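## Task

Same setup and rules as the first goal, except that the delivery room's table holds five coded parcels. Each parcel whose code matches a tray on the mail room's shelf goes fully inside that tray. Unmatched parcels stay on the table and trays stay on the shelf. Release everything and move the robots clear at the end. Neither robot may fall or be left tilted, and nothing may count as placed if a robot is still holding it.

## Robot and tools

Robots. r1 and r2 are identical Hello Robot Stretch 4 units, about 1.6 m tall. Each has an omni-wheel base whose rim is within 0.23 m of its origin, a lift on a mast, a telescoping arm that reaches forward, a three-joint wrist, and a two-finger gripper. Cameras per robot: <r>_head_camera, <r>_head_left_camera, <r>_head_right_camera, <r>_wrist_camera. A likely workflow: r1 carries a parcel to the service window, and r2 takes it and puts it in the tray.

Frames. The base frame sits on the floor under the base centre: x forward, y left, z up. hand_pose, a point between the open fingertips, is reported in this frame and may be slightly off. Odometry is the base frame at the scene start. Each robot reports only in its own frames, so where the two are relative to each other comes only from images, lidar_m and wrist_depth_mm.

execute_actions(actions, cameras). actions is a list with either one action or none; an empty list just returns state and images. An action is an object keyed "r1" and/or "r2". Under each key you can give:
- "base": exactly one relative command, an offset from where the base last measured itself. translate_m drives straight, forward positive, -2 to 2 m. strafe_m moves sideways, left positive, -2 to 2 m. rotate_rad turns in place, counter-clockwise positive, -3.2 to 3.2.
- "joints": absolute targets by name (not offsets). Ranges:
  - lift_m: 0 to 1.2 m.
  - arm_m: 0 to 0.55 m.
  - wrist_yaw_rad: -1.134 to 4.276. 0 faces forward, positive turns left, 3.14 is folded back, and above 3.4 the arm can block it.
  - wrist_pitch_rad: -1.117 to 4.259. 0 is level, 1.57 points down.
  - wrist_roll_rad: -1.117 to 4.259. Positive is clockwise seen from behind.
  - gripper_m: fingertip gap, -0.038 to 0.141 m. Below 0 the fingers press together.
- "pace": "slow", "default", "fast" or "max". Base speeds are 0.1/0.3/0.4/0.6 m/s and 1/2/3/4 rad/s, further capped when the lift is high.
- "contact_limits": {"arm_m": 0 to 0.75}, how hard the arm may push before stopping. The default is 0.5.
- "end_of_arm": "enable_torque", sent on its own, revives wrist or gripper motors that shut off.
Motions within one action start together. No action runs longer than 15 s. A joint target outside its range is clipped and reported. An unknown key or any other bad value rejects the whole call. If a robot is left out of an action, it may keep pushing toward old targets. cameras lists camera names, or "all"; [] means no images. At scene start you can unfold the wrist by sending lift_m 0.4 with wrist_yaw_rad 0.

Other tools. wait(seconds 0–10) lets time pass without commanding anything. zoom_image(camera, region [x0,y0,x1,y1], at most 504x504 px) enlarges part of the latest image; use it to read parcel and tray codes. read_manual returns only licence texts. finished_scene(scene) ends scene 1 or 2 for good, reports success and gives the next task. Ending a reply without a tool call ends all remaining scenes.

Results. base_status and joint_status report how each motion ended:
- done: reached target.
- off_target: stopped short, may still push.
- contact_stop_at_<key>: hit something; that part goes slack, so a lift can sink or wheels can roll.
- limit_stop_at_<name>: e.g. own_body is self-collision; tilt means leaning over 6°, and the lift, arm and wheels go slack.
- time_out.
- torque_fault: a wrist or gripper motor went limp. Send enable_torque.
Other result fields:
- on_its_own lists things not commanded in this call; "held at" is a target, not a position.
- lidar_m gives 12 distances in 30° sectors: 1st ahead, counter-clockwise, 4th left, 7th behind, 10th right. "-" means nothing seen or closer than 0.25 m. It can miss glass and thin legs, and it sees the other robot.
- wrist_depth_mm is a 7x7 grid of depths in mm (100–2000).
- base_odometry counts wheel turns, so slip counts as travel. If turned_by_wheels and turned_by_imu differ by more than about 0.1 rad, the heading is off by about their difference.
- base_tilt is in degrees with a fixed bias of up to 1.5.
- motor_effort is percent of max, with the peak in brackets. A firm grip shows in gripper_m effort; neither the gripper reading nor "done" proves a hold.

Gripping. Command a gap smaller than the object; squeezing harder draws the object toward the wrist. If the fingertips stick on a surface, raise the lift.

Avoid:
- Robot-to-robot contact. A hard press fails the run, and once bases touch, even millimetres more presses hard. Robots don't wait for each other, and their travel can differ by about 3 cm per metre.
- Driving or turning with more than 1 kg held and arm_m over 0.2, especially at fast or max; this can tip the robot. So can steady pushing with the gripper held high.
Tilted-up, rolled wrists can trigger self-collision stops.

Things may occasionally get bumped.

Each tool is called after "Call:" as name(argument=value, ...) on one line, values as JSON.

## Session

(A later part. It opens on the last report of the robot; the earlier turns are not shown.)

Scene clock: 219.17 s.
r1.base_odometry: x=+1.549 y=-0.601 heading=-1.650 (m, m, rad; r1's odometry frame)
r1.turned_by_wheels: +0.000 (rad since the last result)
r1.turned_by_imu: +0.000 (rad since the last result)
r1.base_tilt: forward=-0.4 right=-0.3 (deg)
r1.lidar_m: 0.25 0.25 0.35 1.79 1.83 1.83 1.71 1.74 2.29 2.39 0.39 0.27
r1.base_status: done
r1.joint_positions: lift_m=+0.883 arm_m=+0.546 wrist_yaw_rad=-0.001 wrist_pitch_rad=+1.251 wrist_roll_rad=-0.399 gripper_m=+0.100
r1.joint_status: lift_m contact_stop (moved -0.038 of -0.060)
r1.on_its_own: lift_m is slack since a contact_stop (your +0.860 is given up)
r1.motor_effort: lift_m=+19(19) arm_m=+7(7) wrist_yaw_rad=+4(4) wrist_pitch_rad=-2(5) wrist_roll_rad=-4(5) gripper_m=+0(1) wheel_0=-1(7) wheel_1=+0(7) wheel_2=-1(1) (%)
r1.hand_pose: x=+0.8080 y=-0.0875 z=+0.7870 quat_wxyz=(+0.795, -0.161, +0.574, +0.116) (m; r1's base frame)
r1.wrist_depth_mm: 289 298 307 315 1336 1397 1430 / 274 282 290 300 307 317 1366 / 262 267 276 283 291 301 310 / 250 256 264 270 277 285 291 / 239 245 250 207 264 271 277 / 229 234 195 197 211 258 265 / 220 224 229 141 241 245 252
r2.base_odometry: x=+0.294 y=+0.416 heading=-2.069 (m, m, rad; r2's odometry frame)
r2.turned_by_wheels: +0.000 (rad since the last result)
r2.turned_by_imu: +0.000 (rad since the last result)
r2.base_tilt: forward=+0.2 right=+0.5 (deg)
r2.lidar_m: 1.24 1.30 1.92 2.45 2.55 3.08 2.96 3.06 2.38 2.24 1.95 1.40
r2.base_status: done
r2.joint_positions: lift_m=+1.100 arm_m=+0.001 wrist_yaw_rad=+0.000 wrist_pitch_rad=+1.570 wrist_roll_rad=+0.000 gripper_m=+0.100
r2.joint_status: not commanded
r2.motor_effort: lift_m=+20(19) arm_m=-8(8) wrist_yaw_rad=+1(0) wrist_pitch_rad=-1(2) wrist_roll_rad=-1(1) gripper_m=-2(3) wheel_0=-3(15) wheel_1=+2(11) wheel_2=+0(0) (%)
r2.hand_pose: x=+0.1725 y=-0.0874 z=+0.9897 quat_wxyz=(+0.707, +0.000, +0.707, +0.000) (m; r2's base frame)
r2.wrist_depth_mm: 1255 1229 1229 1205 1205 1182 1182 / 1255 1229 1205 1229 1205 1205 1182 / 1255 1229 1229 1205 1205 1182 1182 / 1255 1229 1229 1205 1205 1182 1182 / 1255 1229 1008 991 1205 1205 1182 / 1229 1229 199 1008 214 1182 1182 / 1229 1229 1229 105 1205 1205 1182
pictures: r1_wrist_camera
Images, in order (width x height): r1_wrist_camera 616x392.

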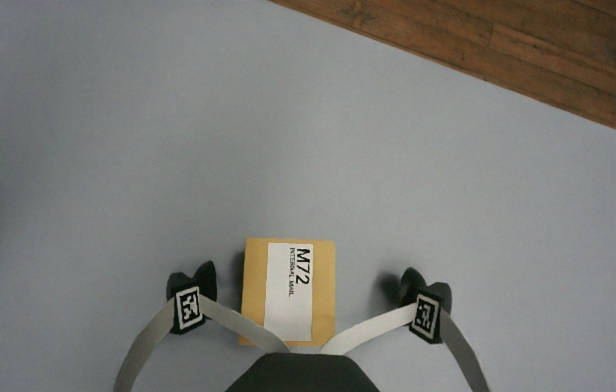

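Call:
execute_actions(actions=[{"r1":{"joints":{"lift_m":0.895,"gripper_m":0.005}},"r2":{"base":{"translate_m":0.84}}}], cameras=[])

Call:
execute_actions(actions=[{"r1":{"joints":{"lift_m":1.15,"arm_m":0.1}}}], cameras=["r1_wrist_camera"])

Call:
execute_actions(actions=[{"r1":{"base":{"translate_m":-0.4},"joints":{"wrist_pitch_rad":1.57}}}], cameras=[])

Call:
execute_actions(actions=[{"r1":{"base":{"rotate_rad":-1.5}}}], cameras=[])

Call:
execute_actions(actions=[{"r1":{"base":{"translate_m":1.59},"pace":"fast"}}], cameras=[])

Call:
execute_actions(actions=[{"r1":{"base":{"strafe_m":1.17}}}], cameras=["r1_head_camera","r1_wrist_camera","r2_head_camera"])

Scene clock: 232.03 s.
r1.base_odometry: x=+1.549 y=-0.601 heading=-1.650 (m, m, rad; r1's odometry frame)
r1.turned_by_wheels: +0.000 (rad since the last result)
r1.turned_by_imu: -0.002 (rad since the last result)
r1.base_tilt: forward=-0.4 right=-0.2 (deg)
r1.lidar_m: 0.25 0.25 0.35 1.79 1.83 1.87 1.72 1.73 2.30 2.39 0.41 0.28
r1.base_status: not commanded
r1.joint_positions: lift_m=+0.895 arm_m=+0.547 wrist_yaw_rad=+0.000 wrist_pitch_rad=+1.251 wrist_roll_rad=-0.399 gripper_m=+0.005
r1.joint_status: all done
r1.motor_effort: lift_m=+24(24) arm_m=+7(7) wrist_yaw_rad=+3(4) wrist_pitch_rad=-3(2) wrist_roll_rad=-3(4) gripper_m=-21(21) wheel_0=+0(1) wheel_1=+0(0) wheel_2=-1(1) (%)
r1.hand_pose: x=+0.8080 y=-0.0875 z=+0.7991 quat_wxyz=(+0.795, -0.161, +0.574, +0.116) (m; r1's base frame)
r1.wrist_depth_mm: 298 306 315 325 1308 1366 1430 / 283 291 300 309 319 1308 1336 / 270 278 286 291 300 310 319 / 257 265 271 278 287 294 301 / 248 254 259 202 273 279 287 / 237 242 185 193 191 266 273 / 229 230 237 187 247 249 262
r2.base_odometry: x=-0.107 y=-0.322 heading=-2.069 (m, m, rad; r2's odometry frame)
r2.turned_by_wheels: +0.000 (rad since the last result)
r2.turned_by_imu: +0.001 (rad since the last result)
r2.base_tilt: forward=+0.2 right=+0.5 (deg)
r2.lidar_m: 0.41 0.44 0.57 2.04 2.60 3.50 3.87 3.26 2.36 1.92 0.76 0.47
r2.base_status: done
r2.joint_positions: lift_m=+1.100 arm_m=+0.001 wrist_yaw_rad=+0.000 wrist_pitch_rad=+1.570 wrist_roll_rad=+0.000 gripper_m=+0.100
r2.joint_status: not commanded
r2.motor_effort: lift_m=+20(20) arm_m=-8(8) wrist_yaw_rad=+0(1) wrist_pitch_rad=-1(0) wrist_roll_rad=-2(2) gripper_m=-1(2) wheel_0=+3(10) wheel_1=+3(9) wheel_2=-3(14) (%)
r2.hand_pose: x=+0.1725 y=-0.0874 z=+0.9897 quat_wxyz=(+0.707, +0.000, +0.707, +0.000) (m; r2's base frame)
r2.wrist_depth_mm: 683 683 683 683 676 676 668 / 1042 1042 1042 1025 1025 1008 1008 / 1255 1229 1205 1205 1205 1182 1182 / 1229 1229 1229 1205 1205 1182 1182 / 1229 1229 1008 1008 1205 1182 1182 / 1255 1255 199 991 215 1205 1182 / 1255 1229 1229 105 1205 1182 1182
pictures: none
No camera images: the call's "cameras" was empty. Leave "cameras" out to get every camera's image.

Scene clock: 234.43 s.
r1.base_odometry: x=+1.549 y=-0.601 heading=-1.650 (m, m, rad; r1's odometry frame)
r1.turned_by_wheels: +0.000 (rad since the last result)
r1.turned_by_imu: -0.001 (rad since the last result)
r1.base_tilt: forward=-0.4 right=-0.2 (deg)
r1.lidar_m: 0.25 0.25 0.34 1.78 1.84 1.84 1.71 1.76 2.31 2.42 0.40 0.29
r1.base_status: not commanded
r1.joint_positions: lift_m=+1.150 arm_m=+0.101 wrist_yaw_rad=+0.000 wrist_pitch_rad=+1.251 wrist_roll_rad=-0.400 gripper_m=+0.005
r1.joint_status: all done
r1.motor_effort: lift_m=+24(26) arm_m=-8(8) wrist_yaw_rad=+2(3) wrist_pitch_rad=-3(2) wrist_roll_rad=-3(3) gripper_m=-21(23) wheel_0=+0(1) wheel_1=+0(0) wheel_2=-1(1) (%)
r1.hand_pose: x=+0.3629 y=-0.0874 z=+1.0540 quat_wxyz=(+0.795, -0.161, +0.574, +0.116) (m; r1's base frame)
r1.wrist_depth_mm: 585 603 627 647 668 691 1255 / 564 569 597 609 627 654 668 / 535 549 564 580 597 621 597 / 512 521 539 559 569 585 603 / 492 504 517 203 539 559 569 / 1160 484 185 193 191 530 535 / 1138 946 946 187 492 492 517
r2.base_odometry: x=-0.107 y=-0.322 heading=-2.069 (m, m, rad; r2's odometry frame)
r2.turned_by_wheels: +0.000 (rad since the last result)
r2.turned_by_imu: +0.000 (rad since the last result)
r2.base_tilt: forward=+0.2 right=+0.5 (deg)
r2.lidar_m: 0.40 0.42 0.60 2.01 2.54 3.48 3.86 3.28 2.34 1.93 0.76 0.43
r2.base_status: not commanded
r2.joint_positions: lift_m=+1.100 arm_m=+0.001 wrist_yaw_rad=+0.000 wrist_pitch_rad=+1.570 wrist_roll_rad=+0.000 gripper_m=+0.100
r2.joint_status: not commanded
r2.motor_effort: lift_m=+19(19) arm_m=-8(8) wrist_yaw_rad=-1(1) wrist_pitch_rad=+0(2) wrist_roll_rad=-2(1) gripper_m=-2(2) wheel_0=+2(3) wheel_1=+3(3) wheel_2=-3(3) (%)
r2.hand_pose: x=+0.1725 y=-0.0874 z=+0.9897 quat_wxyz=(+0.707, +0.000, +0.707, +0.000) (m; r2's base frame)
r2.wrist_depth_mm: 683 683 683 683 676 668 661 / 1042 1042 1025 1025 1025 1008 991 / 1255 1229 1205 1229 1182 1182 1160 / 1255 1229 1229 1205 1205 1182 1160 / 1229 1229 1008 1008 1182 1205 1182 / 1229 1229 200 991 215 1182 1182 / 1255 1229 1229 105 1229 1205 1182
pictures: r1_wrist_camera
Images, in order (width x height): r1_wrist_camera 616x392.

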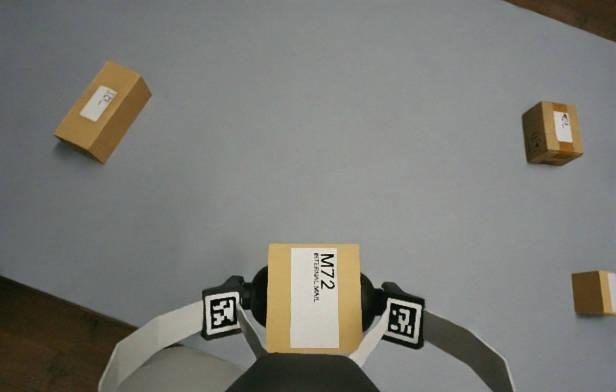

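Scene clock: 237.27 s.
r1.base_odometry: x=+1.581 y=-0.202 heading=-1.651 (m, m, rad; r1's odometry frame)
r1.turned_by_wheels: +0.000 (rad since the last result)
r1.turned_by_imu: +0.000 (rad since the last result)
r1.base_tilt: forward=-0.4 right=-0.1 (deg)
r1.lidar_m: 0.63 0.64 1.90 1.76 1.79 1.39 1.33 1.36 1.76 2.54 1.04 0.67
r1.base_status: done
r1.joint_positions: lift_m=+1.150 arm_m=+0.101 wrist_yaw_rad=+0.000 wrist_pitch_rad=+1.570 wrist_roll_rad=-0.400 gripper_m=+0.005
r1.joint_status: all done
r1.motor_effort: lift_m=+24(24) arm_m=-7(7) wrist_yaw_rad=+2(2) wrist_pitch_rad=+0(6) wrist_roll_rad=-3(3) gripper_m=-24(23) wheel_0=-2(7) wheel_1=-2(6) wheel_2=-2(11) (%)
r1.hand_pose: x=+0.2725 y=-0.0874 z=+1.0395 quat_wxyz=(+0.693, -0.140, +0.693, +0.140) (m; r1's base frame)
r1.wrist_depth_mm: 1308 1308 1308 1308 1308 1308 500 / 1336 1336 1308 1308 1255 1281 1281 / 1308 1336 1281 1308 1281 1308 1255 / 1336 1308 1281 1308 1281 1281 1281 / 1281 1281 1060 202 1281 1308 1281 / 1308 1308 185 193 193 1255 1255 / 1308 1281 1281 186 1281 1255 1255
r2.base_odometry: x=-0.107 y=-0.322 heading=-2.069 (m, m, rad; r2's odometry frame)
r2.turned_by_wheels: +0.000 (rad since the last result)
r2.turned_by_imu: +0.000 (rad since the last result)
r2.base_tilt: forward=+0.2 right=+0.5 (deg)
r2.lidar_m: 0.41 0.43 0.56 1.99 2.58 3.47 3.89 3.29 2.35 1.92 0.74 0.47
r2.base_status: not commanded
r2.joint_positions: lift_m=+1.100 arm_m=+0.001 wrist_yaw_rad=+0.000 wrist_pitch_rad=+1.570 wrist_roll_rad=+0.000 gripper_m=+0.100
r2.joint_status: not commanded
r2.motor_effort: lift_m=+19(20) arm_m=-8(8) wrist_yaw_rad=+2(1) wrist_pitch_rad=-1(2) wrist_roll_rad=-2(2) gripper_m=-2(2) wheel_0=+2(2) wheel_1=+2(2) wheel_2=-4(4) (%)
r2.hand_pose: x=+0.1725 y=-0.0874 z=+0.9897 quat_wxyz=(+0.707, +0.000, +0.707, +0.000) (m; r2's base frame)
r2.wrist_depth_mm: 683 683 691 683 676 676 676 / 1042 1042 1042 1025 1008 1008 1008 / 1255 1229 1229 1229 1182 1205 1205 / 1255 1255 1229 1205 1205 1182 1182 / 1229 1229 1008 991 1205 1182 1182 / 1229 1229 199 1008 214 1205 1182 / 1229 1229 1229 105 1205 1182 1182
pictures: none
No camera images: the call's "cameras" was empty. Leave "cameras" out to get every camera's image.

Scene clock: 239.87 s.
r1.base_odometry: x=+1.581 y=-0.202 heading=+3.133 (m, m, rad; r1's odometry frame)
r1.turned_by_wheels: -1.500 (rad since the last result)
r1.turned_by_imu: -1.491 (rad since the last result)
r1.base_tilt: forward=-0.4 right=-0.2 (deg)
r1.lidar_m: 2.52 0.94 0.68 0.63 0.65 1.84 1.75 1.83 1.38 1.32 1.36 1.85
r1.base_status: done
r1.joint_positions: lift_m=+1.150 arm_m=+0.101 wrist_yaw_rad=+0.000 wrist_pitch_rad=+1.570 wrist_roll_rad=-0.400 gripper_m=+0.005
r1.joint_status: not commanded
r1.motor_effort: lift_m=+23(24) arm_m=-7(8) wrist_yaw_rad=+2(1) wrist_pitch_rad=+2(2) wrist_roll_rad=-3(3) gripper_m=-17(22) wheel_0=+2(5) wheel_1=+0(5) wheel_2=+1(6) (%)
r1.hand_pose: x=+0.2725 y=-0.0874 z=+1.0395 quat_wxyz=(+0.693, -0.140, +0.693, +0.140) (m; r1's base frame)
r1.wrist_depth_mm: 1308 1308 1281 1308 1308 1281 1281 / 1336 1308 1281 1255 1281 1308 1281 / 1308 1308 1308 1281 1281 1281 1255 / 1308 1308 1308 1281 1281 1281 1255 / 1308 1308 1078 203 1281 1281 1255 / 1308 1308 186 193 193 1281 1255 / 1308 1308 1281 187 1281 1281 1255
r2.base_odometry: x=-0.107 y=-0.322 heading=-2.069 (m, m, rad; r2's odometry frame)
r2.turned_by_wheels: +0.000 (rad since the last result)
r2.turned_by_imu: +0.000 (rad since the last result)
r2.base_tilt: forward=+0.1 right=+0.5 (deg)
r2.lidar_m: 0.41 0.42 0.59 1.98 2.57 3.52 3.86 3.26 2.36 1.94 0.77 0.46
r2.base_status: not commanded
r2.joint_positions: lift_m=+1.100 arm_m=+0.001 wrist_yaw_rad=+0.000 wrist_pitch_rad=+1.570 wrist_roll_rad=+0.000 gripper_m=+0.100
r2.joint_status: not commanded
r2.motor_effort: lift_m=+20(19) arm_m=-8(8) wrist_yaw_rad=+1(0) wrist_pitch_rad=-2(1) wrist_roll_rad=-3(3) gripper_m=-3(2) wheel_0=+2(2) wheel_1=+3(2) wheel_2=-4(3) (%)
r2.hand_pose: x=+0.1725 y=-0.0874 z=+0.9897 quat_wxyz=(+0.707, +0.000, +0.707, +0.000) (m; r2's base frame)
r2.wrist_depth_mm: 691 691 683 683 676 676 668 / 1060 1042 1042 1025 1025 1008 1008 / 1229 1205 1229 1205 1205 1182 1182 / 1255 1229 1205 1205 1205 1182 1182 / 1229 1255 1008 1008 1182 1205 1182 / 1229 1229 199 991 214 1182 1182 / 1229 1229 1229 105 1205 1182 1182
pictures: none
No camera images: the call's "cameras" was empty. Leave "cameras" out to get every camera's image.

Scene clock: 246.40 s.
r1.base_odometry: x=-0.009 y=-0.189 heading=+3.133 (m, m, rad; r1's odometry frame)
r1.turned_by_wheels: +0.000 (rad since the last result)
r1.turned_by_imu: -0.006 (rad since the last result)
r1.base_tilt: forward=-0.4 right=-0.1 (deg)
r1.lidar_m: 0.92 0.95 1.18 3.39 0.96 0.96 3.43 1.93 1.36 1.31 1.38 0.97
r1.base_status: done
r1.joint_positions: lift_m=+1.150 arm_m=+0.101 wrist_yaw_rad=+0.000 wrist_pitch_rad=+1.570 wrist_roll_rad=-0.400 gripper_m=+0.005
r1.joint_status: not commanded
r1.motor_effort: lift_m=+23(24) arm_m=-8(7) wrist_yaw_rad=+1(2) wrist_pitch_rad=+0(1) wrist_roll_rad=-3(3) gripper_m=-24(21) wheel_0=+0(6) wheel_1=+0(6) wheel_2=-1(11) (%)
r1.hand_pose: x=+0.2725 y=-0.0874 z=+1.0395 quat_wxyz=(+0.693, -0.140, +0.693, +0.140) (m; r1's base frame)
r1.wrist_depth_mm: 1336 1308 1281 1281 1205 1025 891 / 1308 1308 1308 1308 1281 1281 1118 / 1308 1336 1308 1308 1281 1281 1255 / 1308 1281 1281 1281 1281 1255 1281 / 1308 1308 1078 202 1281 1281 1281 / 1308 1308 185 193 193 1281 1229 / 1308 1281 1308 187 1281 1255 1255
r2.base_odometry: x=-0.107 y=-0.322 heading=-2.069 (m, m, rad; r2's odometry frame)
r2.turned_by_wheels: +0.000 (rad since the last result)
r2.turned_by_imu: -0.001 (rad since the last result)
r2.base_tilt: forward=+0.2 right=+0.5 (deg)
r2.lidar_m: 0.39 0.42 0.58 2.00 2.56 3.46 3.86 3.29 2.37 1.94 0.78 0.47
r2.base_status: not commanded
r2.joint_positions: lift_m=+1.100 arm_m=+0.001 wrist_yaw_rad=+0.000 wrist_pitch_rad=+1.570 wrist_roll_rad=+0.000 gripper_m=+0.100
r2.joint_status: not commanded
r2.motor_effort: lift_m=+20(19) arm_m=-8(8) wrist_yaw_rad=-1(1) wrist_pitch_rad=-1(1) wrist_roll_rad=-2(2) gripper_m=-2(1) wheel_0=+3(2) wheel_1=+2(2) wheel_2=-4(4) (%)
r2.hand_pose: x=+0.1725 y=-0.0874 z=+0.9897 quat_wxyz=(+0.707, +0.000, +0.707, +0.000) (m; r2's base frame)
r2.wrist_depth_mm: 683 683 683 683 676 676 668 / 1042 1042 1025 1042 1025 1008 991 / 1255 1255 1229 1182 1205 1205 1160 / 1229 1229 1229 1205 1205 1182 1182 / 1255 1229 1008 991 1182 1205 1182 / 1255 1229 199 991 214 1182 1182 / 1255 1229 1205 105 1205 1205 1182
pictures: none
No camera images: the call's "cameras" was empty. Leave "cameras" out to get every camera's image.

Scene clock: 251.63 s.
r1.base_odometry: x=-0.019 y=-1.359 heading=+3.133 (m, m, rad; r1's odometry frame)
r1.turned_by_wheels: +0.000 (rad since the last result)
r1.turned_by_imu: -0.002 (rad since the last result)
r1.base_tilt: forward=-0.4 right=-0.2 (deg)
r1.lidar_m: 0.76 0.95 1.32 2.23 2.34 0.74 0.65 0.72 2.60 2.47 1.35 0.85
r1.base_status: done
r1.joint_positions: lift_m=+1.150 arm_m=+0.101 wrist_yaw_rad=+0.000 wrist_pitch_rad=+1.570 wrist_roll_rad=-0.400 gripper_m=+0.005
r1.joint_status: not commanded
r1.motor_effort: lift_m=+23(23) arm_m=-8(7) wrist_yaw_rad=+2(2) wrist_pitch_rad=+0(1) wrist_roll_rad=-3(3) gripper_m=-22(21) wheel_0=+0(8) wheel_1=+0(9) wheel_2=-1(0) (%)
r1.hand_pose: x=+0.2724 y=-0.0874 z=+1.0395 quat_wxyz=(+0.693, -0.140, +0.693, +0.140) (m; r1's base frame)
r1.wrist_depth_mm: 1336 1281 1336 1281 1182 1008 878 / 1336 1308 1308 1281 1281 1281 1078 / 1336 1308 1308 1281 1308 1281 1281 / 1336 1308 1308 1308 1281 1255 1281 / 1336 1308 1078 202 1308 1255 1255 / 1308 1281 185 193 193 1281 1281 / 1336 1281 1281 187 1281 1255 1255
r2.base_odometry: x=-0.107 y=-0.322 heading=-2.069 (m, m, rad; r2's odometry frame)
r2.turned_by_wheels: +0.000 (rad since the last result)
r2.turned_by_imu: -0.001 (rad since the last result)
r2.base_tilt: forward=+0.2 right=+0.5 (deg)
r2.lidar_m: 0.40 0.43 0.59 2.03 2.58 3.48 3.83 3.27 2.36 1.92 0.77 0.44
r2.base_status: not commanded
r2.joint_positions: lift_m=+1.100 arm_m=+0.001 wrist_yaw_rad=+0.000 wrist_pitch_rad=+1.570 wrist_roll_rad=+0.000 gripper_m=+0.100
r2.joint_status: not commanded
r2.motor_effort: lift_m=+19(19) arm_m=-8(8) wrist_yaw_rad=+1(0) wrist_pitch_rad=-2(0) wrist_roll_rad=-1(3) gripper_m=-2(3) wheel_0=+3(2) wheel_1=+3(2) wheel_2=-4(4) (%)
r2.hand_pose: x=+0.1725 y=-0.0874 z=+0.9897 quat_wxyz=(+0.707, +0.000, +0.707, +0.000) (m; r2's base frame)
r2.wrist_depth_mm: 683 683 676 676 676 668 668 / 1060 1042 1025 1025 1008 1008 991 / 1255 1229 1229 1229 1205 1182 1182 / 1255 1255 1229 1205 1182 1205 1182 / 1255 1229 1025 1008 1205 1182 1182 / 1229 1229 199 1008 214 1182 1182 / 1255 1255 1205 105 1205 1182 1182
pictures: r1_head_camera, r1_wrist_camera, r2_head_camera
Images, in order (width x height): r1_head_camera 420x560, r1_wrist_camera 616x392, r2_head_camera 420x560.

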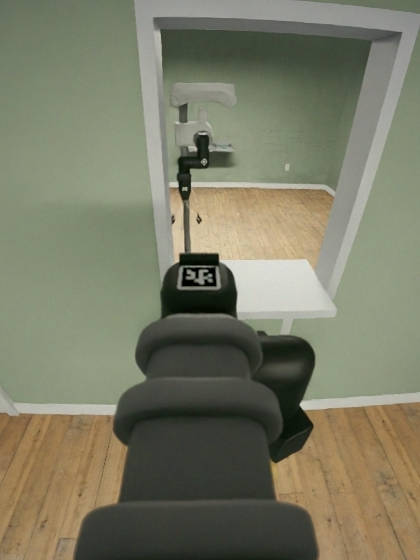

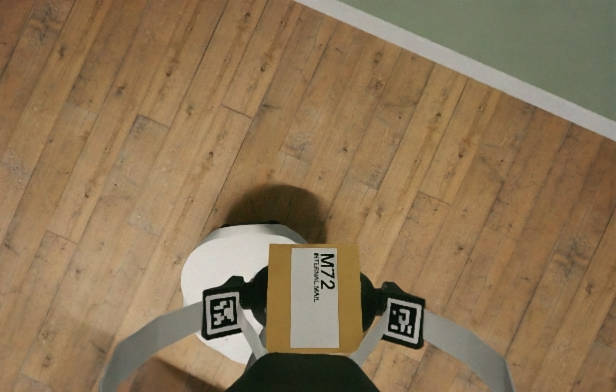

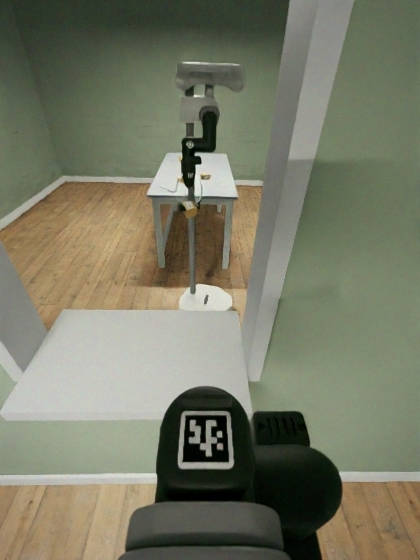

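Call:
execute_actions(actions=[{"r1":{"base":{"translate_m":0.25},"joints":{"arm_m":0.5,"wrist_roll_rad":0}},"r2":{"base":{"strafe_m":0.2}}}], cameras=[])

Call:
execute_actions(actions=[{"r1":{"joints":{"lift_m":1.045},"pace":"slow"}}], cameras=["r1_wrist_camera","r2_head_camera"])

Scene clock: 259.60 s.
r1.base_odometry: x=-0.269 y=-1.356 heading=+3.133 (m, m, rad; r1's odometry frame)
r1.turned_by_wheels: +0.000 (rad since the last result)
r1.turned_by_imu: -0.002 (rad since the last result)
r1.base_tilt: forward=-0.4 right=-0.1 (deg)
r1.lidar_m: 0.55 0.70 0.97 2.23 2.32 3.17 0.91 0.99 2.58 2.49 1.00 0.58
r1.base_status: done
r1.joint_positions: lift_m=+1.150 arm_m=+0.499 wrist_yaw_rad=+0.000 wrist_pitch_rad=+1.570 wrist_roll_rad=+0.000 gripper_m=+0.005
r1.joint_status: all done
r1.motor_effort: lift_m=+23(23) arm_m=+7(7) wrist_yaw_rad=+1(1) wrist_pitch_rad=+1(1) wrist_roll_rad=-1(4) gripper_m=-21(20) wheel_0=+0(6) wheel_1=+1(7) wheel_2=+1(12) (%)
r1.hand_pose: x=+0.6699 y=-0.0874 z=+1.0395 quat_wxyz=(+0.707, +0.000, +0.707, +0.000) (m; r1's base frame)
r1.wrist_depth_mm: 1308 368 368 364 362 359 359 / 267 368 368 366 359 359 357 / 271 368 366 366 362 359 357 / 271 366 366 364 359 359 357 / 301 366 366 203 362 362 355 / 1336 366 185 193 193 357 355 / 1308 1308 1308 187 1281 357 1255
r2.base_odometry: x=+0.069 y=-0.418 heading=-2.069 (m, m, rad; r2's odometry frame)
r2.turned_by_wheels: +0.000 (rad since the last result)
r2.turned_by_imu: -0.001 (rad since the last result)
r2.base_tilt: forward=+0.2 right=+0.5 (deg)
r2.lidar_m: 0.40 0.43 0.75 2.00 2.33 3.21 3.89 3.57 2.60 2.05 0.75 0.43
r2.base_status: done
r2.joint_positions: lift_m=+1.100 arm_m=+0.001 wrist_yaw_rad=+0.000 wrist_pitch_rad=+1.570 wrist_roll_rad=+0.000 gripper_m=+0.100
r2.joint_status: not commanded
r2.motor_effort: lift_m=+19(20) arm_m=-8(8) wrist_yaw_rad=+0(1) wrist_pitch_rad=-1(0) wrist_roll_rad=+0(2) gripper_m=-1(1) wheel_0=-2(11) wheel_1=+0(10) wheel_2=+0(2) (%)
r2.hand_pose: x=+0.1725 y=-0.0874 z=+0.9897 quat_wxyz=(+0.707, +0.000, +0.707, +0.000) (m; r2's base frame)
r2.wrist_depth_mm: 676 683 683 676 676 668 668 / 1025 1025 1025 1008 1008 991 1008 / 1229 1229 1229 1205 1205 1205 1160 / 1229 1229 1205 1205 1205 1182 1182 / 1229 1229 1025 991 1205 1182 1182 / 1255 1255 200 1008 215 1182 1182 / 1255 1229 1229 105 1205 1205 1182
pictures: none
No camera images: the call's "cameras" was empty. Leave "cameras" out to get every camera's image.

Scene clock: 261.33 s.
r1.base_odometry: x=-0.269 y=-1.356 heading=+3.133 (m, m, rad; r1's odometry frame)
r1.turned_by_wheels: +0.000 (rad since the last result)
r1.turned_by_imu: +0.000 (rad since the last result)
r1.base_tilt: forward=-0.4 right=-0.2 (deg)
r1.lidar_m: 0.55 0.69 0.94 2.23 2.34 3.17 0.91 0.97 2.58 2.48 1.00 0.60
r1.base_status: not commanded
r1.joint_positions: lift_m=+1.045 arm_m=+0.499 wrist_yaw_rad=+0.000 wrist_pitch_rad=+1.570 wrist_roll_rad=+0.000 gripper_m=+0.005
r1.joint_status: all done
r1.motor_effort: lift_m=+17(22) arm_m=+7(7) wrist_yaw_rad=+1(1) wrist_pitch_rad=+1(1) wrist_roll_rad=+0(1) gripper_m=-21(22) wheel_0=+0(0) wheel_1=+1(1) wheel_2=+1(1) (%)
r1.hand_pose: x=+0.6699 y=-0.0874 z=+0.9350 quat_wxyz=(+0.707, +0.000, +0.707, +0.000) (m; r1's base frame)
r1.wrist_depth_mm: 263 260 260 258 257 257 255 / 262 262 260 259 257 255 255 / 263 262 259 257 257 254 253 / 260 260 258 257 256 255 253 / 260 260 259 202 255 254 253 / 260 259 185 193 193 255 252 / 260 258 258 187 255 253 254
r2.base_odometry: x=+0.069 y=-0.418 heading=-2.069 (m, m, rad; r2's odometry frame)
r2.turned_by_wheels: +0.000 (rad since the last result)
r2.turned_by_imu: +0.000 (rad since the last result)
r2.base_tilt: forward=+0.2 right=+0.5 (deg)
r2.lidar_m: 0.39 0.41 0.75 2.00 2.36 3.17 3.91 3.55 2.56 2.08 0.76 0.44
r2.base_status: not commanded
r2.joint_positions: lift_m=+1.100 arm_m=+0.001 wrist_yaw_rad=+0.000 wrist_pitch_rad=+1.570 wrist_roll_rad=+0.000 gripper_m=+0.100
r2.joint_status: not commanded
r2.motor_effort: lift_m=+19(19) arm_m=-8(8) wrist_yaw_rad=+1(1) wrist_pitch_rad=-1(1) wrist_roll_rad=-2(2) gripper_m=-2(3) wheel_0=-2(2) wheel_1=+0(0) wheel_2=+0(0) (%)
r2.hand_pose: x=+0.1725 y=-0.0874 z=+0.9897 quat_wxyz=(+0.707, +0.000, +0.707, +0.000) (m; r2's base frame)
r2.wrist_depth_mm: 683 683 683 683 676 668 661 / 1042 1042 1025 1025 1008 1008 991 / 1229 1255 1205 1205 1205 1205 1182 / 1255 1229 1229 1205 1205 1182 1182 / 1255 1229 1025 1008 1182 1182 1182 / 1255 1229 199 1008 214 1182 1182 / 1229 1229 1229 105 1229 1205 1182
pictures: r1_wrist_camera, r2_head_camera
Images, in order (width x height): r1_wrist_camera 616x392, r2_head_camera 420x560.

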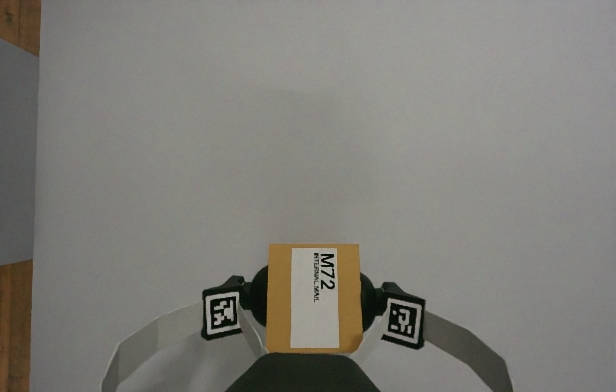

